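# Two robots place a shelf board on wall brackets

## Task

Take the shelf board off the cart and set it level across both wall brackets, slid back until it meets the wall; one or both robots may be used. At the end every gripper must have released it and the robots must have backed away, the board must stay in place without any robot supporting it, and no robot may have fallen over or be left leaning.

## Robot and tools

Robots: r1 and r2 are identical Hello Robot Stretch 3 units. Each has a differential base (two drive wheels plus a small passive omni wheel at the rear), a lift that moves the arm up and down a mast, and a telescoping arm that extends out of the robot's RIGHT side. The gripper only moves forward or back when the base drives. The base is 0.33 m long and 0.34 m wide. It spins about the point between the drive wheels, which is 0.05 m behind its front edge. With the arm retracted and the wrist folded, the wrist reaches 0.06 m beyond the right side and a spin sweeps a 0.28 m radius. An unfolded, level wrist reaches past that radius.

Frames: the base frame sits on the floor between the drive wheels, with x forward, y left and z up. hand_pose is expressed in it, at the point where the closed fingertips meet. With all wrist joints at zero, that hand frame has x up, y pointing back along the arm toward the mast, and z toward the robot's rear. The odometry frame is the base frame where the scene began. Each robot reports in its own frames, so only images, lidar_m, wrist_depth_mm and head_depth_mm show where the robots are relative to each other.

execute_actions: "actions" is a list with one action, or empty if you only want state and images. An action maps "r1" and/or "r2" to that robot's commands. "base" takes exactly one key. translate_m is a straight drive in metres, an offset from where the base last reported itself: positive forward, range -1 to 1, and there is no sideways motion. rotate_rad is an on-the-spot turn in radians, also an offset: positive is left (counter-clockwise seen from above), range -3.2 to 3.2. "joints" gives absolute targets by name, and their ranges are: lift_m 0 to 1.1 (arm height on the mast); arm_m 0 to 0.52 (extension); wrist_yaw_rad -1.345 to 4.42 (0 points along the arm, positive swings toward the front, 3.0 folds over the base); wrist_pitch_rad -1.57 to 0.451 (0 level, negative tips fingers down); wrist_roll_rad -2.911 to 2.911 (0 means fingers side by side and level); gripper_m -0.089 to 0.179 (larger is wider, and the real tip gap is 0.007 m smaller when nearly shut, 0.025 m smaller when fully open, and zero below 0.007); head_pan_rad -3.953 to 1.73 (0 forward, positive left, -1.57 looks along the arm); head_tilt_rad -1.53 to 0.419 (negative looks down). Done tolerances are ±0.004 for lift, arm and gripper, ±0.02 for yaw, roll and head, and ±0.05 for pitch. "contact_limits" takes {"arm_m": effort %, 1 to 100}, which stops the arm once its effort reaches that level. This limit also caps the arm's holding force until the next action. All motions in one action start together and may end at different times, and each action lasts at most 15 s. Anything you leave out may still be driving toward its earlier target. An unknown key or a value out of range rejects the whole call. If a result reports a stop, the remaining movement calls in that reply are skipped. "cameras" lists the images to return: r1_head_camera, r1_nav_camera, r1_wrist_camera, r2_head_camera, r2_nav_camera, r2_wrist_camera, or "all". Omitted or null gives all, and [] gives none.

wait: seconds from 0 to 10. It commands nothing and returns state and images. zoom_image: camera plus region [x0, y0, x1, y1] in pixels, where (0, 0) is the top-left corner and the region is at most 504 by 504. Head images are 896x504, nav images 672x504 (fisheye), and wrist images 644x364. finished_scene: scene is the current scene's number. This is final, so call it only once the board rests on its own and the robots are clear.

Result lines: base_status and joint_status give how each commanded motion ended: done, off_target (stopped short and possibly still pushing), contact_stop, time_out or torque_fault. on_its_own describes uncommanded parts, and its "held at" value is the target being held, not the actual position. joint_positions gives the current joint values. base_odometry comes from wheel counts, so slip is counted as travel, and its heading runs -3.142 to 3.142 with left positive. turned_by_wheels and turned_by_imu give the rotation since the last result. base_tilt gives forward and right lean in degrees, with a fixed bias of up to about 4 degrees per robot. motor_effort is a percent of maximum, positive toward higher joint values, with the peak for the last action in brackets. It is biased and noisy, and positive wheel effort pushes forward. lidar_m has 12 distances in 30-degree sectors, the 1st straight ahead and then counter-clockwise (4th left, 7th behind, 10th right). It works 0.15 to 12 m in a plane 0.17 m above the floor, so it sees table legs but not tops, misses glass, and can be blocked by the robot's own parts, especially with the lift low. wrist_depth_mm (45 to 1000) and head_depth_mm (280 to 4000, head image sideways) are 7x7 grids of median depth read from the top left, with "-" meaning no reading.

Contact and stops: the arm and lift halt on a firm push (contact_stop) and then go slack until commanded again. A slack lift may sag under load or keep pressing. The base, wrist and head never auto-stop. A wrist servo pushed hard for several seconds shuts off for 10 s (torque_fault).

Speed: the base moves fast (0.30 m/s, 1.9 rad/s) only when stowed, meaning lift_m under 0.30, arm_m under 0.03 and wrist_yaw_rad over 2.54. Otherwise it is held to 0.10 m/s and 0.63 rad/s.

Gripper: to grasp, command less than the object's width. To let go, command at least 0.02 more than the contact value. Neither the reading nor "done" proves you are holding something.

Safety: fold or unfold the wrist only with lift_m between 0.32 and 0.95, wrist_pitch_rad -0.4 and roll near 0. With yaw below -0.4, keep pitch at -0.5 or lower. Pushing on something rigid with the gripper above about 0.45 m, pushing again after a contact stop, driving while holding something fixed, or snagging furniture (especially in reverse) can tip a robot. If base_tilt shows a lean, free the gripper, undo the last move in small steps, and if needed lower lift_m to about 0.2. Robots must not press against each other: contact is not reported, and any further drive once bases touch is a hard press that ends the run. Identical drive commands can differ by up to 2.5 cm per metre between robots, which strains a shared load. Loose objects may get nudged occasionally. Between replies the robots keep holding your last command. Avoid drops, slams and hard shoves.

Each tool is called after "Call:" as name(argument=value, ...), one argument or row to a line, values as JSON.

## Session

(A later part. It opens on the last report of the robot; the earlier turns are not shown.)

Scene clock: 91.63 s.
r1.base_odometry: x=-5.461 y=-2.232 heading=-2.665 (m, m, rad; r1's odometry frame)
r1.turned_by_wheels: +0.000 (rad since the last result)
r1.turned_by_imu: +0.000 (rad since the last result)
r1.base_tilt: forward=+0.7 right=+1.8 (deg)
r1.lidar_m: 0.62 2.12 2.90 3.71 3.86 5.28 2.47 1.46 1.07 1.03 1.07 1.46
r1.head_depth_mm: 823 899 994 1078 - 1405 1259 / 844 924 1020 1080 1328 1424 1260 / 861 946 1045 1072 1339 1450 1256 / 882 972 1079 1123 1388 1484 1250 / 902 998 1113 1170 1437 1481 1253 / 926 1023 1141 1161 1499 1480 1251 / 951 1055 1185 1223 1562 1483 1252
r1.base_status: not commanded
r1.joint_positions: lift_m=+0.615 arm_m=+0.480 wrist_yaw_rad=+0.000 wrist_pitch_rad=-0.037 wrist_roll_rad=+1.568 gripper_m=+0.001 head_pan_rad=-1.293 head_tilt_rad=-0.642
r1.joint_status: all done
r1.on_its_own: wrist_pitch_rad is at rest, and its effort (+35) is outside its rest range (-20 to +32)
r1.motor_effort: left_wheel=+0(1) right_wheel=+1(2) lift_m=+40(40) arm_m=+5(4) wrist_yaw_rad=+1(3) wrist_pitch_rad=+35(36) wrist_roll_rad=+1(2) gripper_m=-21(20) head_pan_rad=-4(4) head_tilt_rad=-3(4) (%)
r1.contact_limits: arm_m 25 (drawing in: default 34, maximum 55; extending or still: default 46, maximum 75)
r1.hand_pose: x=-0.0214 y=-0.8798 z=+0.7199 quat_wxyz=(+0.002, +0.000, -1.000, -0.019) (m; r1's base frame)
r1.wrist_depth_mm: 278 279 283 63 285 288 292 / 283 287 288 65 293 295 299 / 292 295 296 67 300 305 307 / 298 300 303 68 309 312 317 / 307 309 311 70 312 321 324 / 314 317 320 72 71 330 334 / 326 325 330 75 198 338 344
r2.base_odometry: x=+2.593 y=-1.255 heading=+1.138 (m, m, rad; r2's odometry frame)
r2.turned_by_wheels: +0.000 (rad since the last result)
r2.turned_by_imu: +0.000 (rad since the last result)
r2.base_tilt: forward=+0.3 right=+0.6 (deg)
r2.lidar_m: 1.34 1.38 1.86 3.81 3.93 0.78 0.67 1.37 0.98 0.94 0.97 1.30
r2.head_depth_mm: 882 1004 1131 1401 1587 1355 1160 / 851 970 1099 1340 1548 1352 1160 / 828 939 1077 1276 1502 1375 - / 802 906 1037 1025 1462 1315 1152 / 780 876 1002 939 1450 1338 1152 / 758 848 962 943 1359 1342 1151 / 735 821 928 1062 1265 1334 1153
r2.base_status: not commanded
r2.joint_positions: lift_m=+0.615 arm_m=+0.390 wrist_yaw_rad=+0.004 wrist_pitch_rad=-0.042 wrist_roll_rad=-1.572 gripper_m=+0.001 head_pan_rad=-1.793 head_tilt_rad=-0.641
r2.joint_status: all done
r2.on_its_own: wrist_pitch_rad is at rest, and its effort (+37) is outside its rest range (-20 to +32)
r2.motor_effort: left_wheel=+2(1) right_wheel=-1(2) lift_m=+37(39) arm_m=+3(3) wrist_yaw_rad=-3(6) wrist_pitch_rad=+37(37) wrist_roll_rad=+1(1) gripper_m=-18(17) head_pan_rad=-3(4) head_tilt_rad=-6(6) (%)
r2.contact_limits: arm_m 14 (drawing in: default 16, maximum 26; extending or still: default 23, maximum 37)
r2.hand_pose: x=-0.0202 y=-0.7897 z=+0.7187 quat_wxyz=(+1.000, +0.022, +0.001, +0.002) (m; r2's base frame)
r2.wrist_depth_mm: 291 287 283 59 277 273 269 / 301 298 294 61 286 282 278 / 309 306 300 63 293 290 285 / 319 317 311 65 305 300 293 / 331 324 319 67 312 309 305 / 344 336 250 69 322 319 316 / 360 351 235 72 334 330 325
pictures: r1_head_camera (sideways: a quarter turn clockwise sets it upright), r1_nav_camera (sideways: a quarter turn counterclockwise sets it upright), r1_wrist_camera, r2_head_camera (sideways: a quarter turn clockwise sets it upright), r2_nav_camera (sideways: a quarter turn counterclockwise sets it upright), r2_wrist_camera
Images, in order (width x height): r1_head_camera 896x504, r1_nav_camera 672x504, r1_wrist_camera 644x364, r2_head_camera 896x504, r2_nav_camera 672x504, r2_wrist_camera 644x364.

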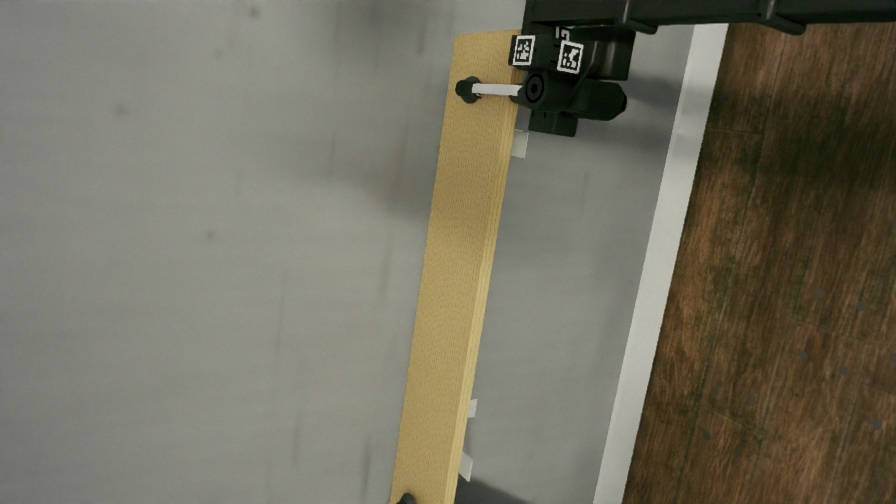

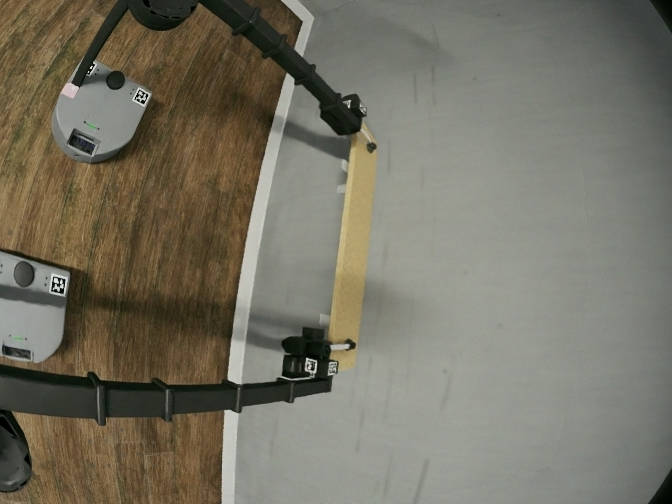

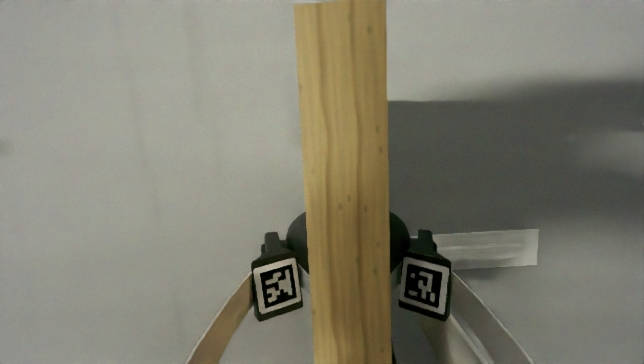

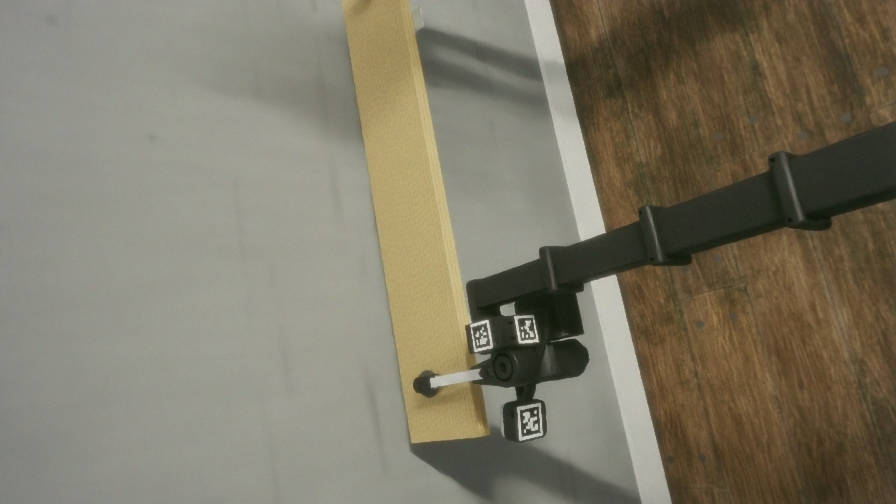

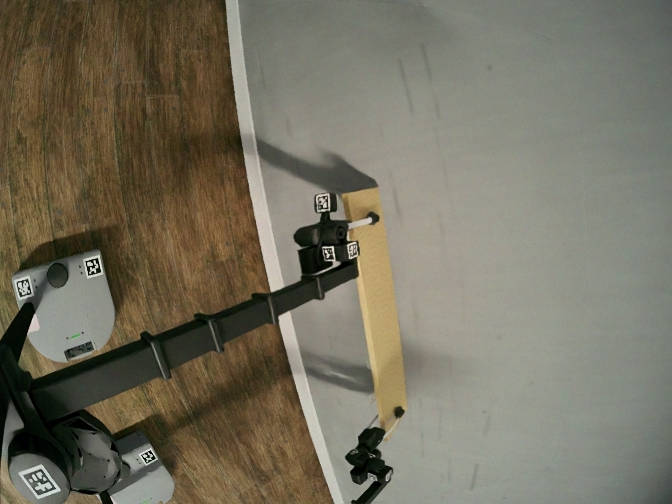

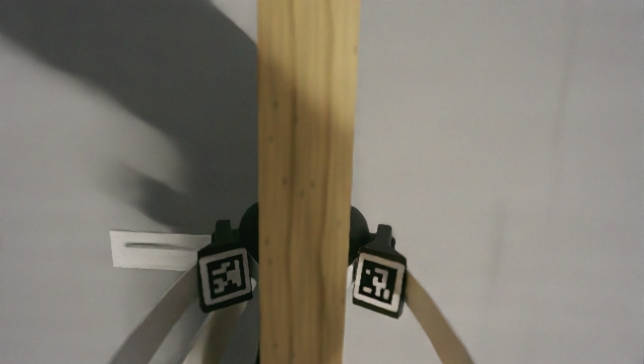

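Call:
execute_actions(
  actions=[
    {"r1": {"joints": {"lift_m": 0.575}}, "r2": {"joints": {"lift_m": 0.575}}},
  ],
  cameras=["r1_head_camera", "r1_wrist_camera", "r2_head_camera", "r2_wrist_camera"],
)

Scene clock: 92.90 s.
r1.base_odometry: x=-5.461 y=-2.232 heading=-2.665 (m, m, rad; r1's odometry frame)
r1.turned_by_wheels: +0.000 (rad since the last result)
r1.turned_by_imu: +0.000 (rad since the last result)
r1.base_tilt: forward=+0.8 right=+1.8 (deg)
r1.lidar_m: 0.62 2.12 2.90 3.72 3.87 5.25 2.46 1.46 1.07 1.03 1.07 1.45
r1.head_depth_mm: 825 903 992 1089 - 1416 1250 / 844 926 1021 1090 955 1422 1260 / 863 946 1050 1118 1335 1451 1257 / 886 972 1083 1126 1383 1479 1255 / 904 997 1112 1123 1441 1478 1256 / 928 1023 1146 1165 1493 1481 1252 / 951 1052 1185 1225 1565 1475 1253
r1.base_status: not commanded
r1.joint_positions: lift_m=+0.575 arm_m=+0.480 wrist_yaw_rad=+0.000 wrist_pitch_rad=-0.029 wrist_roll_rad=+1.568 gripper_m=+0.001 head_pan_rad=-1.293 head_tilt_rad=-0.642
r1.joint_status: all done
r1.motor_effort: left_wheel=-1(1) right_wheel=+2(2) lift_m=+39(41) arm_m=+4(5) wrist_yaw_rad=+0(1) wrist_pitch_rad=+32(35) wrist_roll_rad=+1(1) gripper_m=-19(20) head_pan_rad=-3(4) head_tilt_rad=-4(4) (%)
r1.hand_pose: x=-0.0214 y=-0.8801 z=+0.6818 quat_wxyz=(+0.002, +0.000, -1.000, -0.015) (m; r1's base frame)
r1.wrist_depth_mm: 280 280 283 63 284 289 288 / 286 286 286 64 290 295 298 / 295 295 296 66 300 302 304 / 300 302 302 68 307 311 313 / 307 310 311 69 313 317 319 / 315 320 319 71 71 329 331 / 327 326 331 74 334 339 341
r2.base_odometry: x=+2.593 y=-1.255 heading=+1.138 (m, m, rad; r2's odometry frame)
r2.turned_by_wheels: +0.000 (rad since the last result)
r2.turned_by_imu: +0.000 (rad since the last result)
r2.base_tilt: forward=+0.2 right=+0.7 (deg)
r2.lidar_m: 1.34 1.38 1.86 3.82 3.94 0.78 0.67 1.37 0.98 0.93 0.97 1.29
r2.head_depth_mm: 883 1004 1144 1409 1584 1351 1160 / 854 973 1123 1331 1542 1355 1154 / 828 938 1078 1087 1502 1375 - / 802 905 1036 1041 1442 1329 1157 / 778 877 998 996 1461 1344 1148 / 756 847 964 978 1363 1337 1146 / 735 824 929 1071 1267 1339 1147
r2.base_status: not commanded
r2.joint_positions: lift_m=+0.575 arm_m=+0.390 wrist_yaw_rad=+0.004 wrist_pitch_rad=-0.033 wrist_roll_rad=-1.572 gripper_m=+0.001 head_pan_rad=-1.793 head_tilt_rad=-0.642
r2.joint_status: all done
r2.on_its_own: wrist_pitch_rad is at rest, and its effort (+33) is outside its rest range (-20 to +32)
r2.motor_effort: left_wheel=+1(2) right_wheel=-1(1) lift_m=+36(32) arm_m=+2(2) wrist_yaw_rad=-4(4) wrist_pitch_rad=+33(37) wrist_roll_rad=+1(1) gripper_m=-17(17) head_pan_rad=-4(4) head_tilt_rad=-6(5) (%)
r2.hand_pose: x=-0.0202 y=-0.7900 z=+0.6813 quat_wxyz=(+1.000, +0.017, +0.001, +0.002) (m; r2's base frame)
r2.wrist_depth_mm: 288 285 283 58 277 274 270 / 297 296 292 60 286 281 282 / 306 302 300 62 293 292 288 / 317 315 309 64 304 301 299 / 331 324 318 66 312 311 307 / 337 337 200 69 320 323 320 / 355 352 344 72 337 331 329
pictures: r1_head_camera (sideways: a quarter turn clockwise sets it upright), r1_wrist_camera, r2_head_camera (sideways: a quarter turn clockwise sets it upright), r2_wrist_camera
Images, in order (width x height): r1_head_camera 896x504, r1_wrist_camera 644x364, r2_head_camera 896x504, r2_wrist_camera 644x364.

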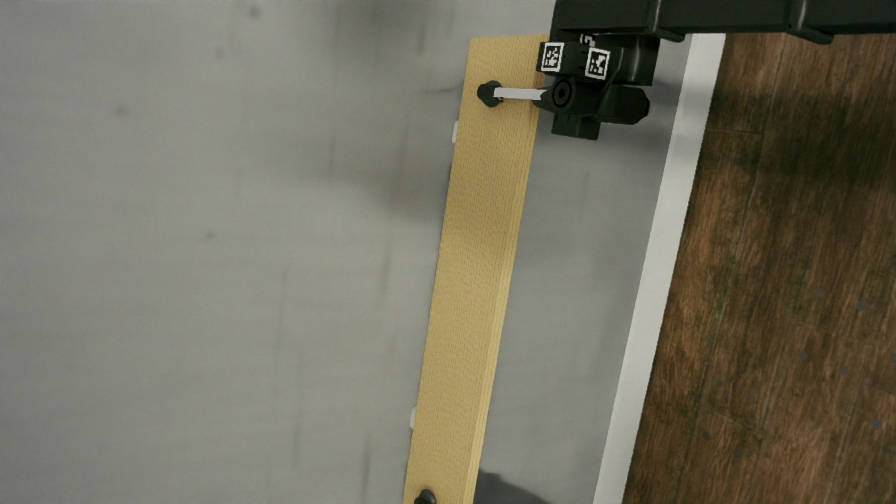

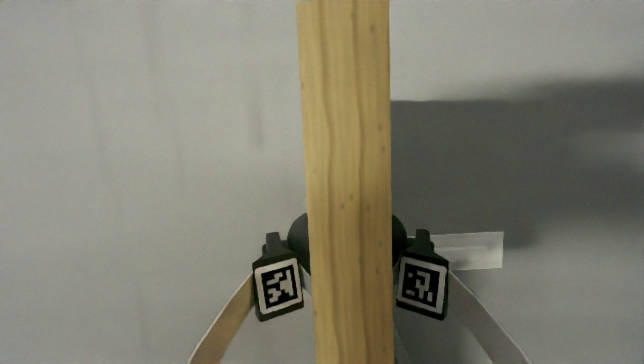

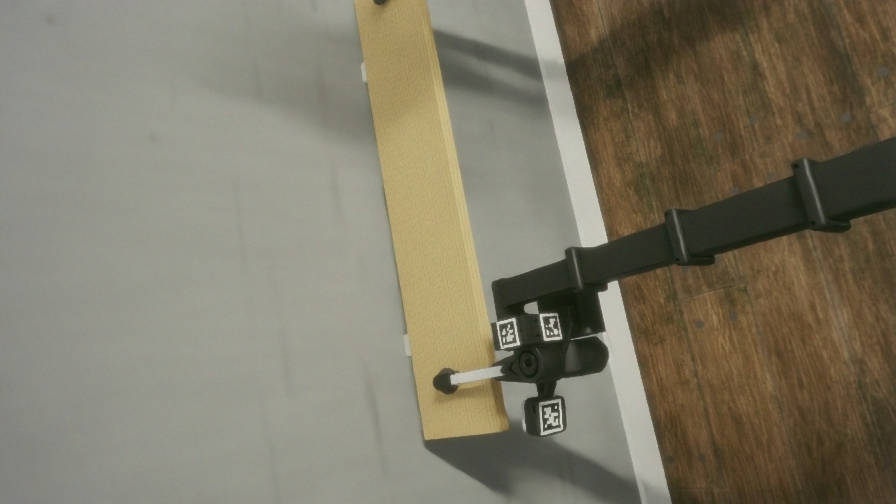

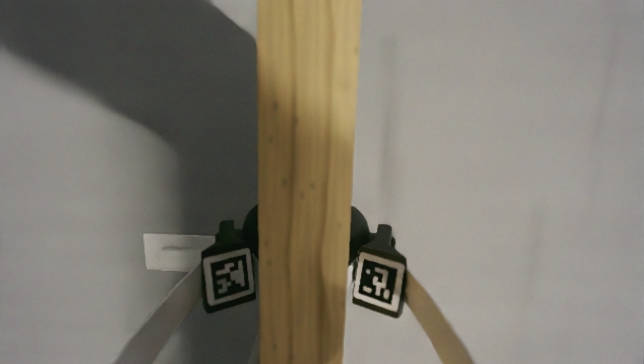

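Call:
execute_actions(
  actions=[
    {"r1": {"joints": {"arm_m": 0.50, "lift_m": 0.567}, "contact_limits": {"arm_m": 16}}, "r2": {"joints": {"arm_m": 0.41, "lift_m": 0.567}, "contact_limits": {"arm_m": 10}}},
  ],
  cameras=["r1_head_camera", "r1_wrist_camera", "r2_head_camera", "r2_wrist_camera"],
)

Scene clock: 94.07 s.
r1.base_odometry: x=-5.461 y=-2.232 heading=-2.665 (m, m, rad; r1's odometry frame)
r1.turned_by_wheels: +0.000 (rad since the last result)
r1.turned_by_imu: +0.000 (rad since the last result)
r1.base_tilt: forward=+0.8 right=+1.8 (deg)
r1.lidar_m: 0.62 2.12 2.90 3.71 3.88 5.26 2.47 1.46 1.07 1.03 1.07 1.46
r1.head_depth_mm: 825 900 990 1091 - 1420 1262 / 843 922 1018 1091 1257 1426 1255 / 862 944 1050 1116 1336 1440 1256 / 883 971 1079 1127 1388 1484 1258 / 904 995 1110 1171 1443 1476 1252 / 928 1025 1143 1169 1500 1479 1252 / 950 1056 1186 1222 1569 1474 1251
r1.base_status: not commanded
r1.joint_positions: lift_m=+0.567 arm_m=+0.500 wrist_yaw_rad=-0.002 wrist_pitch_rad=-0.017 wrist_roll_rad=+1.568 gripper_m=+0.001 head_pan_rad=-1.293 head_tilt_rad=-0.642
r1.joint_status: all done
r1.motor_effort: left_wheel=+0(1) right_wheel=+2(2) lift_m=+40(41) arm_m=+5(8) wrist_yaw_rad=+2(1) wrist_pitch_rad=+28(32) wrist_roll_rad=+1(1) gripper_m=-19(20) head_pan_rad=-4(3) head_tilt_rad=-4(5) (%)
r1.contact_limits: arm_m 16 (drawing in: default 34, maximum 55; extending or still: default 46, maximum 75)
r1.hand_pose: x=-0.0218 y=-0.9004 z=+0.6769 quat_wxyz=(+0.002, -0.001, -1.000, -0.009) (m; r1's base frame)
r1.wrist_depth_mm: 264 263 263 63 265 266 267 / 270 269 271 64 272 274 273 / 278 275 278 66 276 280 281 / 283 284 284 68 285 287 289 / 289 292 291 69 291 296 298 / 300 300 299 71 71 303 305 / 307 308 309 74 311 314 313
r2.base_odometry: x=+2.593 y=-1.255 heading=+1.138 (m, m, rad; r2's odometry frame)
r2.turned_by_wheels: +0.000 (rad since the last result)
r2.turned_by_imu: +0.000 (rad since the last result)
r2.base_tilt: forward=+0.3 right=+0.6 (deg)
r2.lidar_m: 1.34 1.38 1.86 3.80 3.93 0.78 0.67 1.36 0.98 0.94 0.97 1.30
r2.head_depth_mm: 882 1004 1146 1409 1591 1352 1163 / 852 968 1124 1343 1543 1357 1162 / 827 938 1080 1087 1504 1370 - / 802 901 1034 1036 1440 1318 1159 / 780 873 998 997 1462 1342 1152 / 756 847 963 996 1355 1347 1152 / 736 819 930 1068 1255 1337 1148
r2.base_status: not commanded
r2.joint_positions: lift_m=+0.567 arm_m=+0.410 wrist_yaw_rad=+0.004 wrist_pitch_rad=-0.020 wrist_roll_rad=-1.572 gripper_m=+0.001 head_pan_rad=-1.793 head_tilt_rad=-0.642
r2.joint_status: all done
r2.motor_effort: left_wheel=+2(2) right_wheel=-1(1) lift_m=+34(38) arm_m=+3(4) wrist_yaw_rad=-3(3) wrist_pitch_rad=+28(33) wrist_roll_rad=+1(1) gripper_m=-16(16) head_pan_rad=-3(4) head_tilt_rad=-5(6) (%)
r2.contact_limits: arm_m 10 (drawing in: default 16, maximum 26; extending or still: default 23, maximum 37)
r2.hand_pose: x=-0.0202 y=-0.8103 z=+0.6765 quat_wxyz=(+1.000, +0.011, +0.001, +0.002) (m; r2's base frame)
r2.wrist_depth_mm: 266 265 264 58 261 259 256 / 274 273 272 60 268 266 264 / 282 283 279 62 276 274 272 / 295 291 288 64 286 283 279 / 303 300 296 66 291 291 289 / 317 311 69 68 302 301 302 / 327 324 319 71 315 313 310
pictures: r1_head_camera (sideways: a quarter turn clockwise sets it upright), r1_wrist_camera, r2_head_camera (sideways: a quarter turn clockwise sets it upright), r2_wrist_camera
Images, in order (width x height): r1_head_camera 896x504, r1_wrist_camera 644x364, r2_head_camera 896x504, r2_wrist_camera 644x364.

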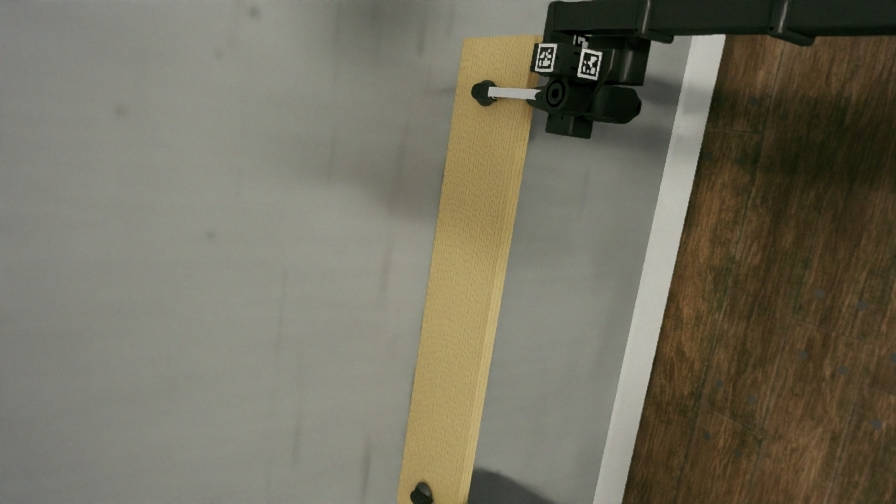

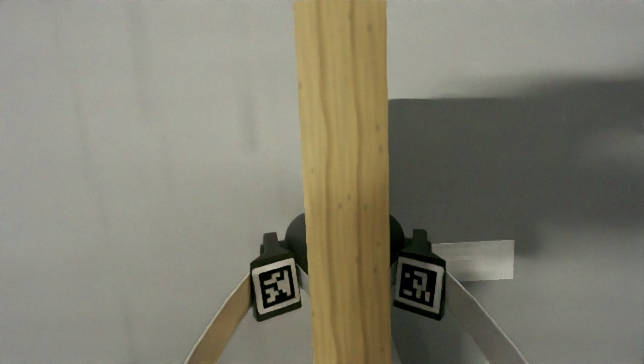

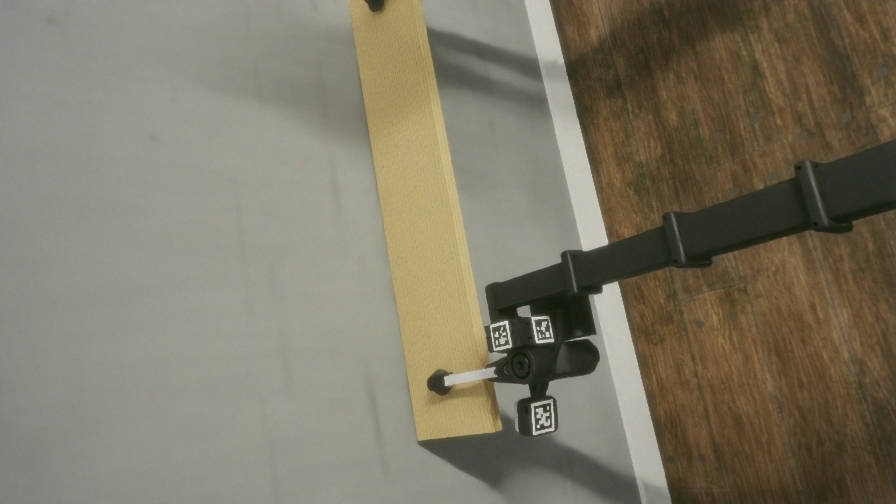

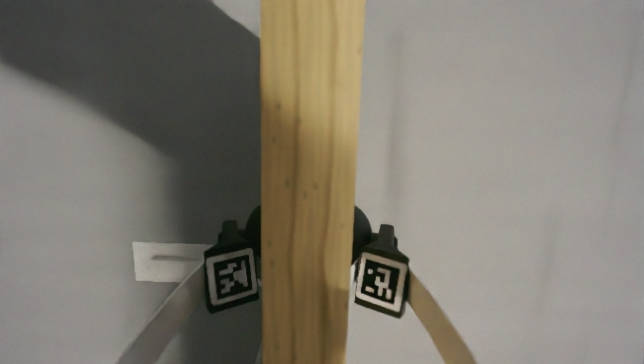

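Call:
execute_actions(
  actions=[
    {"r1": {"joints": {"lift_m": 0.558}}, "r2": {"joints": {"lift_m": 0.558}}},
  ],
  cameras=["r1_head_camera", "r1_wrist_camera", "r2_head_camera", "r2_wrist_camera"],
)

Scene clock: 94.90 s.
r1.base_odometry: x=-5.461 y=-2.232 heading=-2.665 (m, m, rad; r1's odometry frame)
r1.turned_by_wheels: +0.000 (rad since the last result)
r1.turned_by_imu: +0.000 (rad since the last result)
r1.base_tilt: forward=+0.8 right=+1.6 (deg)
r1.lidar_m: 0.62 2.12 2.90 3.72 3.86 5.27 2.46 1.47 1.07 1.03 1.07 1.46
r1.head_depth_mm: 825 899 991 1094 - 1417 1270 / 844 922 1021 1088 1107 1429 1258 / 862 947 1046 1115 1336 1455 1257 / 884 971 1079 1129 1391 1485 1255 / 904 1001 1106 1176 1443 1484 1252 / 928 1024 1145 1171 1496 1484 1254 / 950 1057 1185 1216 1562 1478 1252
r1.base_status: not commanded
r1.joint_positions: lift_m=+0.558 arm_m=+0.500 wrist_yaw_rad=-0.002 wrist_pitch_rad=-0.004 wrist_roll_rad=+1.568 gripper_m=+0.001 head_pan_rad=-1.293 head_tilt_rad=-0.642
r1.joint_status: all done
r1.motor_effort: left_wheel=-1(0) right_wheel=+2(2) lift_m=+37(39) arm_m=+5(5) wrist_yaw_rad=+2(2) wrist_pitch_rad=+22(28) wrist_roll_rad=+1(1) gripper_m=-17(18) head_pan_rad=-3(3) head_tilt_rad=-5(4) (%)
r1.hand_pose: x=-0.0218 y=-0.9008 z=+0.6713 quat_wxyz=(+0.002, -0.001, -1.000, -0.002) (m; r1's base frame)
r1.wrist_depth_mm: 266 267 264 62 264 264 263 / 274 270 272 64 271 271 271 / 278 278 279 66 277 278 278 / 286 286 285 67 285 286 285 / 295 294 293 69 289 293 292 / 303 301 301 71 71 302 299 / 311 310 312 73 309 305 308
r2.base_odometry: x=+2.593 y=-1.255 heading=+1.138 (m, m, rad; r2's odometry frame)
r2.turned_by_wheels: +0.000 (rad since the last result)
r2.turned_by_imu: +0.000 (rad since the last result)
r2.base_tilt: forward=+0.1 right=+0.6 (deg)
r2.lidar_m: 1.34 1.38 1.86 3.80 3.95 0.78 0.67 1.37 0.98 0.94 0.97 1.30
r2.head_depth_mm: 882 1009 1145 1416 1584 1353 1161 / 856 969 1122 1333 1547 1344 1158 / 825 935 1080 1088 1508 1349 1207 / 802 904 1038 1046 1447 1318 1155 / 781 875 997 1002 1465 1344 1152 / 757 848 965 998 1367 1342 1145 / 734 821 930 1073 1253 1345 1148
r2.base_status: not commanded
r2.joint_positions: lift_m=+0.558 arm_m=+0.410 wrist_yaw_rad=+0.004 wrist_pitch_rad=-0.006 wrist_roll_rad=-1.572 gripper_m=+0.001 head_pan_rad=-1.793 head_tilt_rad=-0.642
r2.joint_status: all done
r2.motor_effort: left_wheel=+2(2) right_wheel=-1(0) lift_m=+34(33) arm_m=+4(3) wrist_yaw_rad=-3(3) wrist_pitch_rad=+22(28) wrist_roll_rad=+1(1) gripper_m=-14(16) head_pan_rad=-4(4) head_tilt_rad=-6(6) (%)
r2.hand_pose: x=-0.0202 y=-0.8107 z=+0.6713 quat_wxyz=(+1.000, +0.003, +0.001, +0.002) (m; r2's base frame)
r2.wrist_depth_mm: 262 264 262 58 261 259 259 / 272 269 271 60 269 266 266 / 280 280 278 61 275 274 275 / 291 288 285 64 288 284 286 / 299 297 294 66 294 293 294 / 310 308 182 68 302 306 305 / 321 319 320 71 316 315 314
pictures: r1_head_camera (sideways: a quarter turn clockwise sets it upright), r1_wrist_camera, r2_head_camera (sideways: a quarter turn clockwise sets it upright), r2_wrist_camera
Images, in order (width x height): r1_head_camera 896x504, r1_wrist_camera 644x364, r2_head_camera 896x504, r2_wrist_camera 644x364.

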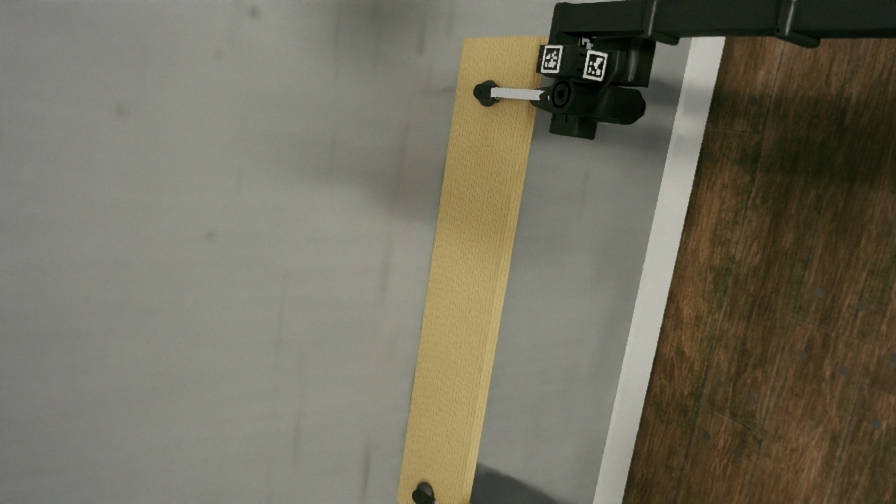

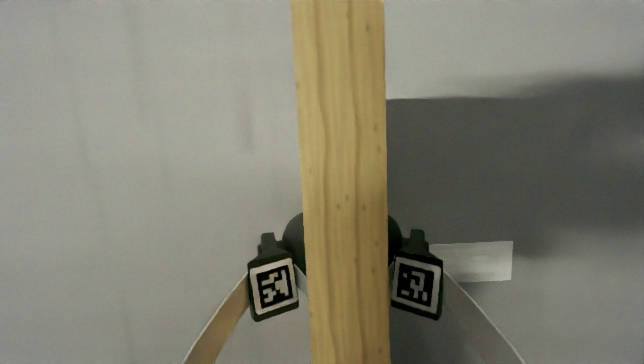

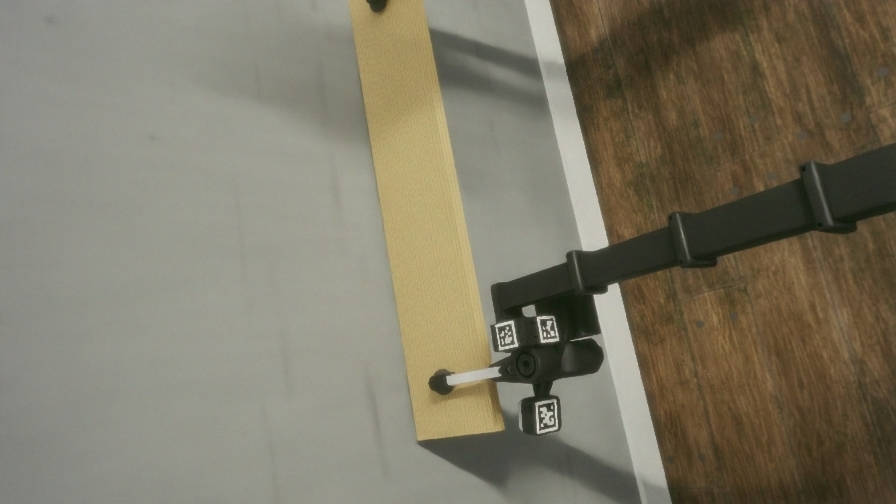

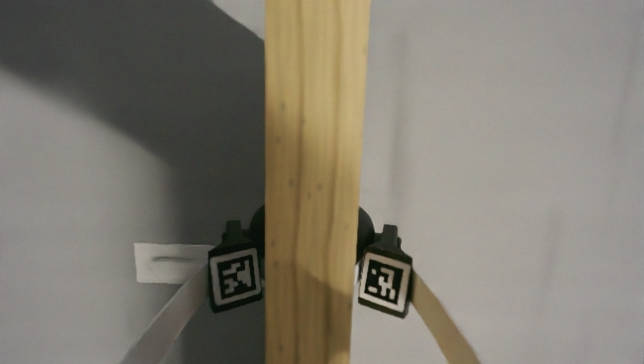

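Call:
execute_actions(
  actions=[
    {"r1": {"joints": {"lift_m": 0.555, "wrist_pitch_rad": -0.005}}, "r2": {"joints": {"lift_m": 0.555, "wrist_pitch_rad": -0.005}}},
  ],
  cameras=["r1_wrist_camera", "r2_wrist_camera"],
)

Scene clock: 95.53 s.
r1.base_odometry: x=-5.461 y=-2.232 heading=-2.665 (m, m, rad; r1's odometry frame)
r1.turned_by_wheels: +0.000 (rad since the last result)
r1.turned_by_imu: +0.000 (rad since the last result)
r1.base_tilt: forward=+0.8 right=+1.8 (deg)
r1.lidar_m: 0.62 2.12 2.90 3.72 3.86 5.32 2.46 1.46 1.07 1.03 1.06 1.46
r1.head_depth_mm: 824 900 991 1089 1165 1418 1260 / 844 922 1021 1097 1242 1423 1256 / 859 947 1052 1115 1338 1458 1255 / 881 974 1080 1130 1386 1484 1252 / 909 998 1113 1174 1440 1478 1253 / 926 1025 1148 1174 1500 1478 1251 / 954 1056 1180 1225 1560 1480 1249
r1.base_status: not commanded
r1.joint_positions: lift_m=+0.555 arm_m=+0.500 wrist_yaw_rad=-0.002 wrist_pitch_rad=-0.019 wrist_roll_rad=+1.568 gripper_m=+0.001 head_pan_rad=-1.293 head_tilt_rad=-0.642
r1.joint_status: all done
r1.motor_effort: left_wheel=+0(1) right_wheel=+2(2) lift_m=+36(36) arm_m=+5(5) wrist_yaw_rad=+2(1) wrist_pitch_rad=+6(22) wrist_roll_rad=+1(1) gripper_m=-15(17) head_pan_rad=-3(3) head_tilt_rad=-4(4) (%)
r1.hand_pose: x=-0.0218 y=-0.9004 z=+0.6645 quat_wxyz=(+0.002, -0.001, -1.000, -0.010) (m; r1's base frame)
r1.wrist_depth_mm: 262 264 264 62 265 265 267 / 269 270 271 64 272 272 273 / 276 277 278 65 281 279 280 / 284 284 284 67 286 287 288 / 292 294 292 69 292 295 297 / 296 302 302 71 71 303 305 / 309 309 310 73 310 313 315
r2.base_odometry: x=+2.593 y=-1.255 heading=+1.138 (m, m, rad; r2's odometry frame)
r2.turned_by_wheels: +0.000 (rad since the last result)
r2.turned_by_imu: +0.000 (rad since the last result)
r2.base_tilt: forward=+0.1 right=+0.6 (deg)
r2.lidar_m: 1.34 1.39 1.86 3.80 3.93 0.78 0.67 1.37 0.98 0.94 0.97 1.30
r2.head_depth_mm: 881 1009 1148 1403 1575 1351 1161 / 851 970 1123 1333 1546 1352 1158 / 829 938 1078 1090 1513 1351 1207 / 800 902 1038 1048 1449 1312 1157 / 780 875 997 1005 1473 1345 1149 / 756 848 962 1000 1362 1344 1152 / 735 824 929 1071 1253 1339 1147
r2.base_status: not commanded
r2.joint_positions: lift_m=+0.555 arm_m=+0.410 wrist_yaw_rad=+0.004 wrist_pitch_rad=-0.019 wrist_roll_rad=-1.572 gripper_m=+0.001 head_pan_rad=-1.793 head_tilt_rad=-0.642
r2.joint_status: all done
r2.motor_effort: left_wheel=+2(2) right_wheel=-1(1) lift_m=+31(38) arm_m=+2(4) wrist_yaw_rad=-4(4) wrist_pitch_rad=+6(20) wrist_roll_rad=+1(1) gripper_m=-13(14) head_pan_rad=-4(4) head_tilt_rad=-6(6) (%)
r2.hand_pose: x=-0.0202 y=-0.8105 z=+0.6649 quat_wxyz=(+1.000, +0.010, +0.001, +0.002) (m; r2's base frame)
r2.wrist_depth_mm: 266 264 262 58 259 258 257 / 274 273 269 59 266 266 264 / 282 283 280 61 276 275 273 / 291 290 287 63 285 286 282 / 301 302 295 65 292 293 290 / 314 309 69 68 301 300 302 / 325 319 317 70 316 311 313
pictures: r1_wrist_camera, r2_wrist_camera
Images, in order (width x height): r1_wrist_camera 644x364, r2_wrist_camera 644x364.

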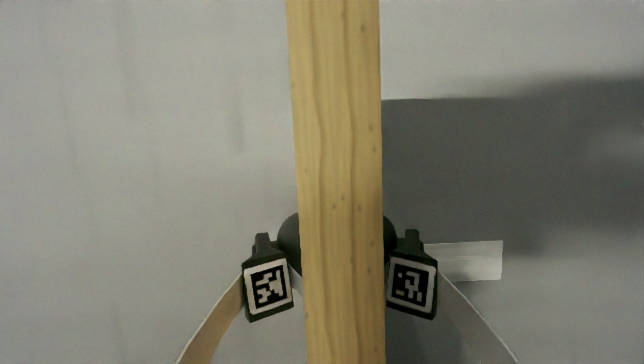

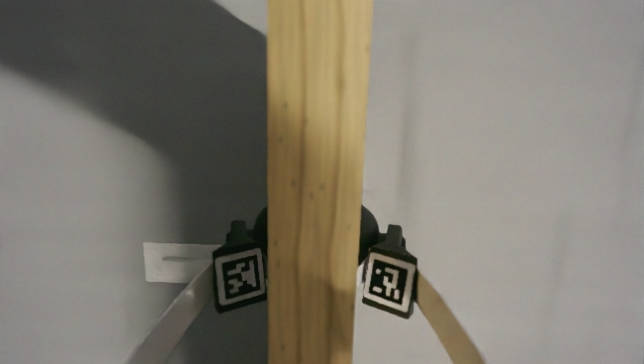

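Call:
execute_actions(
  actions=[
    {"r1": {"joints": {"arm_m": 0.52}, "contact_limits": {"arm_m": 14}}, "r2": {"joints": {"arm_m": 0.43}, "contact_limits": {"arm_m": 9}}},
  ],
  cameras=["r1_head_camera", "r1_wrist_camera", "r2_head_camera", "r2_wrist_camera"],
)

Scene clock: 96.70 s.
r1.base_odometry: x=-5.461 y=-2.232 heading=-2.665 (m, m, rad; r1's odometry frame)
r1.turned_by_wheels: +0.000 (rad since the last result)
r1.turned_by_imu: +0.000 (rad since the last result)
r1.base_tilt: forward=+0.7 right=+1.7 (deg)
r1.lidar_m: 0.62 2.12 2.90 3.71 3.86 5.27 2.47 1.46 1.07 1.03 1.07 1.46
r1.head_depth_mm: 825 900 991 1092 - 1415 1259 / 842 923 1023 1094 1256 1420 1257 / 863 947 1046 1119 1340 1446 1252 / 884 971 1079 1132 1385 1480 1255 / 905 999 1112 1175 1432 1479 1249 / 928 1024 1145 1209 1493 1490 1254 / 952 1049 1183 1225 1559 1475 1251
r1.base_status: not commanded
r1.joint_positions: lift_m=+0.555 arm_m=+0.517 wrist_yaw_rad=-0.002 wrist_pitch_rad=-0.022 wrist_roll_rad=+1.568 gripper_m=+0.001 head_pan_rad=-1.293 head_tilt_rad=-0.642
r1.joint_status: all done
joint sent to its limit — the command would take r1.arm_m past its upper limit, so that joint was sent only as far as its limit.
r1.motor_effort: left_wheel=-1(1) right_wheel=+3(3) lift_m=+37(35) arm_m=+6(8) wrist_yaw_rad=+2(2) wrist_pitch_rad=+7(8) wrist_roll_rad=+1(1) gripper_m=-15(15) head_pan_rad=-3(3) head_tilt_rad=-4(4) (%)
r1.contact_limits: arm_m 14 (drawing in: default 34, maximum 55; extending or still: default 46, maximum 75)
r1.hand_pose: x=-0.0219 y=-0.9178 z=+0.6639 quat_wxyz=(+0.002, -0.001, -1.000, -0.011) (m; r1's base frame)
r1.wrist_depth_mm: 246 248 249 62 249 252 251 / 252 252 253 63 255 256 258 / 258 258 260 65 262 263 265 / 266 265 267 67 269 270 271 / 274 274 274 69 275 277 280 / 280 281 283 71 - 285 285 / 289 288 291 73 295 294 294
r2.base_odometry: x=+2.593 y=-1.255 heading=+1.138 (m, m, rad; r2's odometry frame)
r2.turned_by_wheels: +0.000 (rad since the last result)
r2.turned_by_imu: +0.000 (rad since the last result)
r2.base_tilt: forward=+0.2 right=+0.6 (deg)
r2.lidar_m: 1.34 1.39 1.86 3.81 3.94 0.78 0.67 1.36 0.98 0.94 0.97 1.30
r2.head_depth_mm: 881 1008 1146 1406 1589 1356 1159 / 853 972 1123 1337 1538 1350 1158 / 827 937 1077 1091 1505 1355 1209 / 802 907 1038 1086 1456 1312 1152 / 781 875 999 1005 1446 1342 1146 / 759 847 963 1000 1361 1347 1148 / 737 822 933 1069 1259 1341 1149
r2.base_status: not commanded
r2.joint_positions: lift_m=+0.555 arm_m=+0.430 wrist_yaw_rad=+0.004 wrist_pitch_rad=-0.022 wrist_roll_rad=-1.572 gripper_m=+0.001 head_pan_rad=-1.793 head_tilt_rad=-0.642
r2.joint_status: all done
r2.motor_effort: left_wheel=+2(2) right_wheel=-1(1) lift_m=+31(31) arm_m=+5(8) wrist_yaw_rad=-3(3) wrist_pitch_rad=+7(8) wrist_roll_rad=+1(1) gripper_m=-13(13) head_pan_rad=-4(3) head_tilt_rad=-6(6) (%)
r2.contact_limits: arm_m 9 (drawing in: default 16, maximum 26; extending or still: default 23, maximum 37)
r2.hand_pose: x=-0.0202 y=-0.8301 z=+0.6641 quat_wxyz=(+1.000, +0.012, +0.001, +0.002) (m; r2's base frame)
r2.wrist_depth_mm: 248 247 244 58 242 240 238 / 257 254 251 59 250 247 244 / 263 263 258 61 257 255 253 / 274 271 270 63 265 262 261 / 279 280 275 66 272 271 270 / 294 289 69 68 279 281 278 / 304 300 298 70 294 289 287
pictures: r1_head_camera (sideways: a quarter turn clockwise sets it upright), r1_wrist_camera, r2_head_camera (sideways: a quarter turn clockwise sets it upright), r2_wrist_camera
Images, in order (width x height): r1_head_camera 896x504, r1_wrist_camera 644x364, r2_head_camera 896x504, r2_wrist_camera 644x364.

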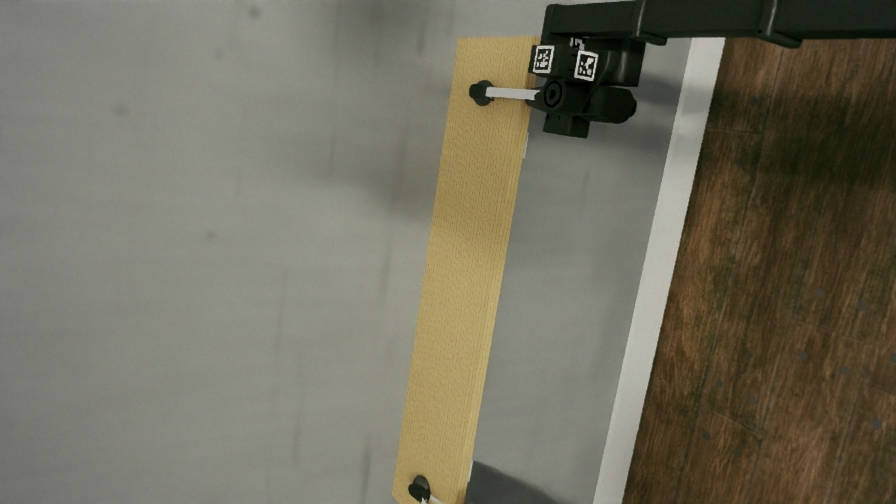

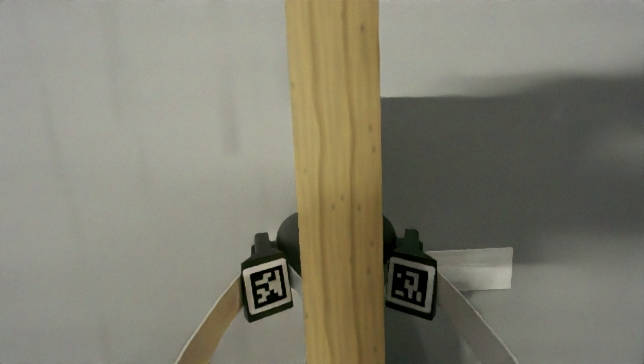

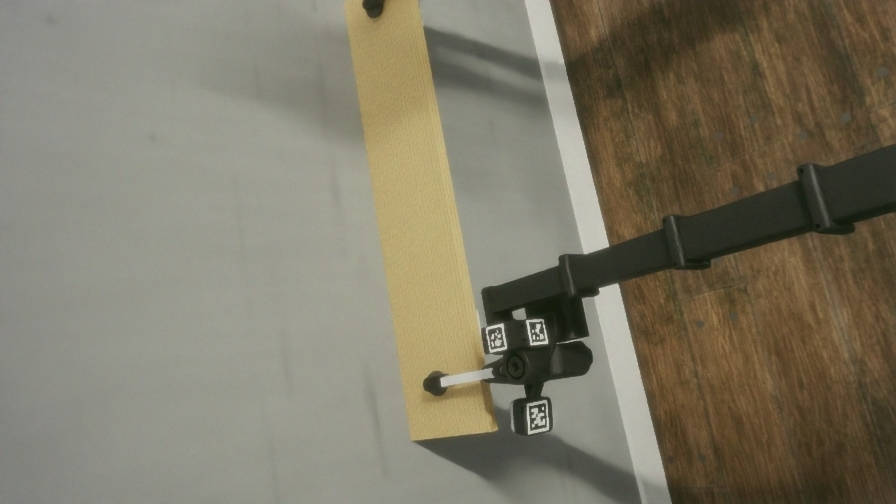

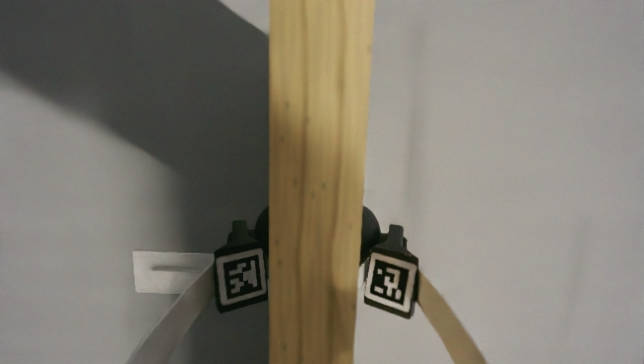

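Call:
zoom_image(
  camera="r1_head_camera",
  region=[380, 0, 660, 200],
)

Call:
zoom_image(
  camera="r2_head_camera",
  region=[340, 280, 620, 480],
)

Region (380, 0, 660, 200) of r1_head_camera's 896x504 image, scaled by 1.800, with more detail than that image has; it fills the top 360 rows of this view, and the rest is white.

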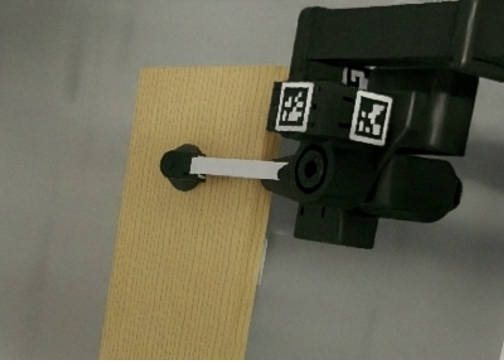

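Region (340, 280, 620, 480) of r2_head_camera's 896x504 image, scaled by 1.800, with more detail than that image has; it fills the top 360 rows of this view, and the rest is white.

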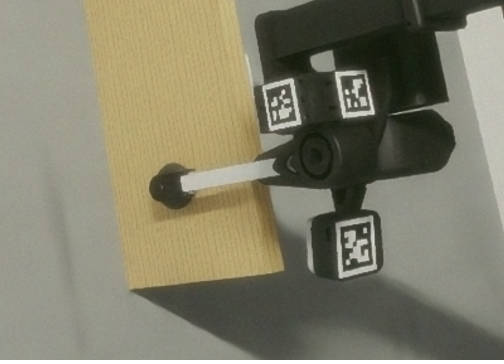

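Call:
execute_actions(
  actions=[
    {"r2": {"joints": {"arm_m": 0.445}, "contact_limits": {"arm_m": 9}}},
  ],
  cameras=["r1_head_camera", "r2_head_camera", "r2_wrist_camera"],
)

Scene clock: 98.10 s.
r1.base_odometry: x=-5.461 y=-2.232 heading=-2.665 (m, m, rad; r1's odometry frame)
r1.turned_by_wheels: +0.000 (rad since the last result)
r1.turned_by_imu: +0.000 (rad since the last result)
r1.base_tilt: forward=+0.7 right=+1.8 (deg)
r1.lidar_m: 0.62 2.13 2.89 3.71 3.87 5.27 2.46 1.46 1.07 1.03 1.07 1.46
r1.head_depth_mm: 826 901 993 1091 - 1414 1259 / 843 923 1020 1092 1264 1424 1254 / 861 947 1048 1119 1338 1450 1255 / 883 971 1077 1131 1383 1481 1258 / 906 995 1116 1177 1440 1484 1252 / 929 1025 1148 1224 1501 1483 1251 / 953 1053 1182 1221 1555 1472 1253
r1.base_status: not commanded
r1.joint_positions: lift_m=+0.555 arm_m=+0.517 wrist_yaw_rad=-0.002 wrist_pitch_rad=-0.022 wrist_roll_rad=+1.568 gripper_m=+0.001 head_pan_rad=-1.293 head_tilt_rad=-0.642
r1.joint_status: not commanded
r1.motor_effort: left_wheel=-1(1) right_wheel=+3(3) lift_m=+36(36) arm_m=+6(6) wrist_yaw_rad=+2(2) wrist_pitch_rad=+7(7) wrist_roll_rad=+1(1) gripper_m=-15(15) head_pan_rad=-3(4) head_tilt_rad=-5(3) (%)
r1.hand_pose: x=-0.0219 y=-0.9179 z=+0.6639 quat_wxyz=(+0.002, -0.001, -1.000, -0.011) (m; r1's base frame)
r1.wrist_depth_mm: 246 247 248 62 250 250 252 / 253 252 255 63 255 257 259 / 259 260 261 65 261 264 263 / 265 266 267 67 267 270 272 / 273 274 274 68 275 279 280 / 281 281 283 70 - 284 288 / 288 290 291 73 292 293 293
r2.base_odometry: x=+2.593 y=-1.255 heading=+1.138 (m, m, rad; r2's odometry frame)
r2.turned_by_wheels: +0.000 (rad since the last result)
r2.turned_by_imu: +0.000 (rad since the last result)
r2.base_tilt: forward=+0.2 right=+0.5 (deg)
r2.lidar_m: 1.34 1.38 1.86 3.81 3.93 0.78 0.67 1.36 0.98 0.94 0.96 1.30
r2.head_depth_mm: 883 1007 1144 1408 1581 1357 1159 / 854 971 1128 1346 1544 1350 1159 / 827 940 1082 1092 1509 1353 1208 / 804 907 1038 1086 1451 1315 1156 / 779 875 1000 1008 1453 1343 1149 / 757 847 962 1001 1364 1344 1152 / 734 824 927 1066 1260 1336 1151
r2.base_status: not commanded
r2.joint_positions: lift_m=+0.555 arm_m=+0.444 wrist_yaw_rad=+0.004 wrist_pitch_rad=-0.024 wrist_roll_rad=-1.572 gripper_m=+0.001 head_pan_rad=-1.793 head_tilt_rad=-0.642
r2.joint_status: all done
r2.motor_effort: left_wheel=+2(2) right_wheel=+0(2) lift_m=+31(31) arm_m=+4(5) wrist_yaw_rad=-3(3) wrist_pitch_rad=+7(8) wrist_roll_rad=+1(1) gripper_m=-13(12) head_pan_rad=-4(4) head_tilt_rad=-6(6) (%)
r2.contact_limits: arm_m 9 (drawing in: default 16, maximum 26; extending or still: default 23, maximum 37)
r2.hand_pose: x=-0.0203 y=-0.8450 z=+0.6636 quat_wxyz=(+1.000, +0.012, +0.001, +0.002) (m; r2's base frame)
r2.wrist_depth_mm: 233 233 229 45 227 226 223 / 241 239 236 46 235 233 231 / 250 248 245 48 241 240 238 / 258 255 253 49 249 247 247 / 267 264 259 51 256 257 253 / 277 273 53 53 266 265 262 / 287 287 281 55 275 273 274
pictures: r1_head_camera (sideways: a quarter turn clockwise sets it upright), r2_head_camera (sideways: a quarter turn clockwise sets it upright), r2_wrist_camera
Images, in order (width x height): r1_head_camera 896x504, r2_head_camera 896x504, r2_wrist_camera 644x364.

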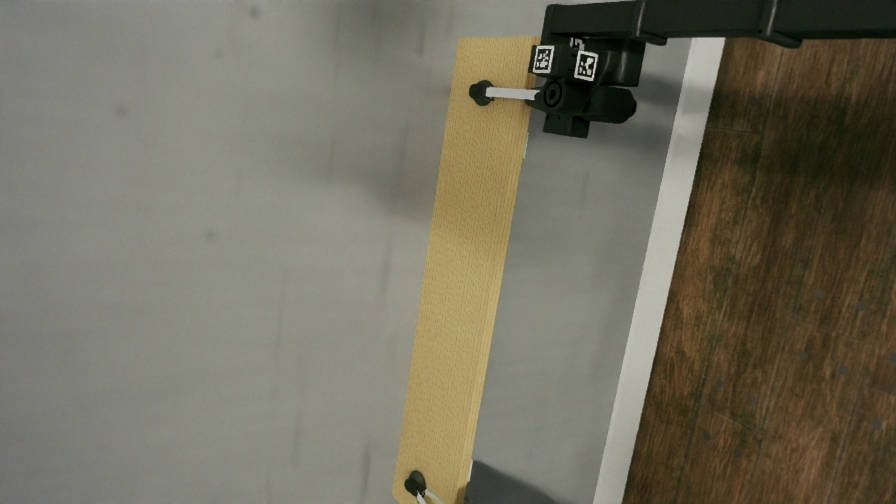

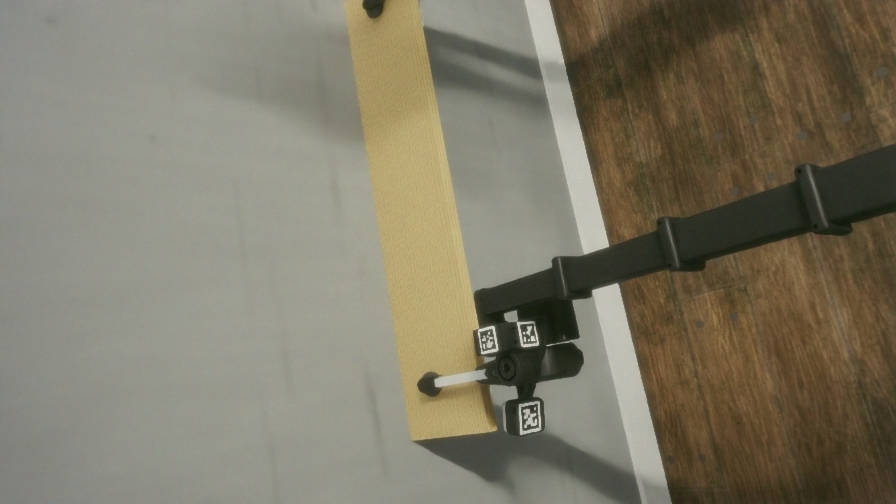

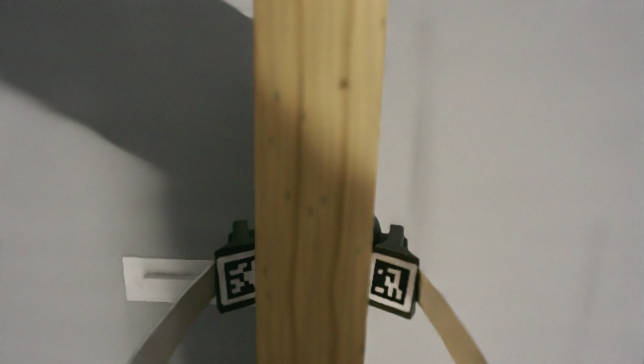

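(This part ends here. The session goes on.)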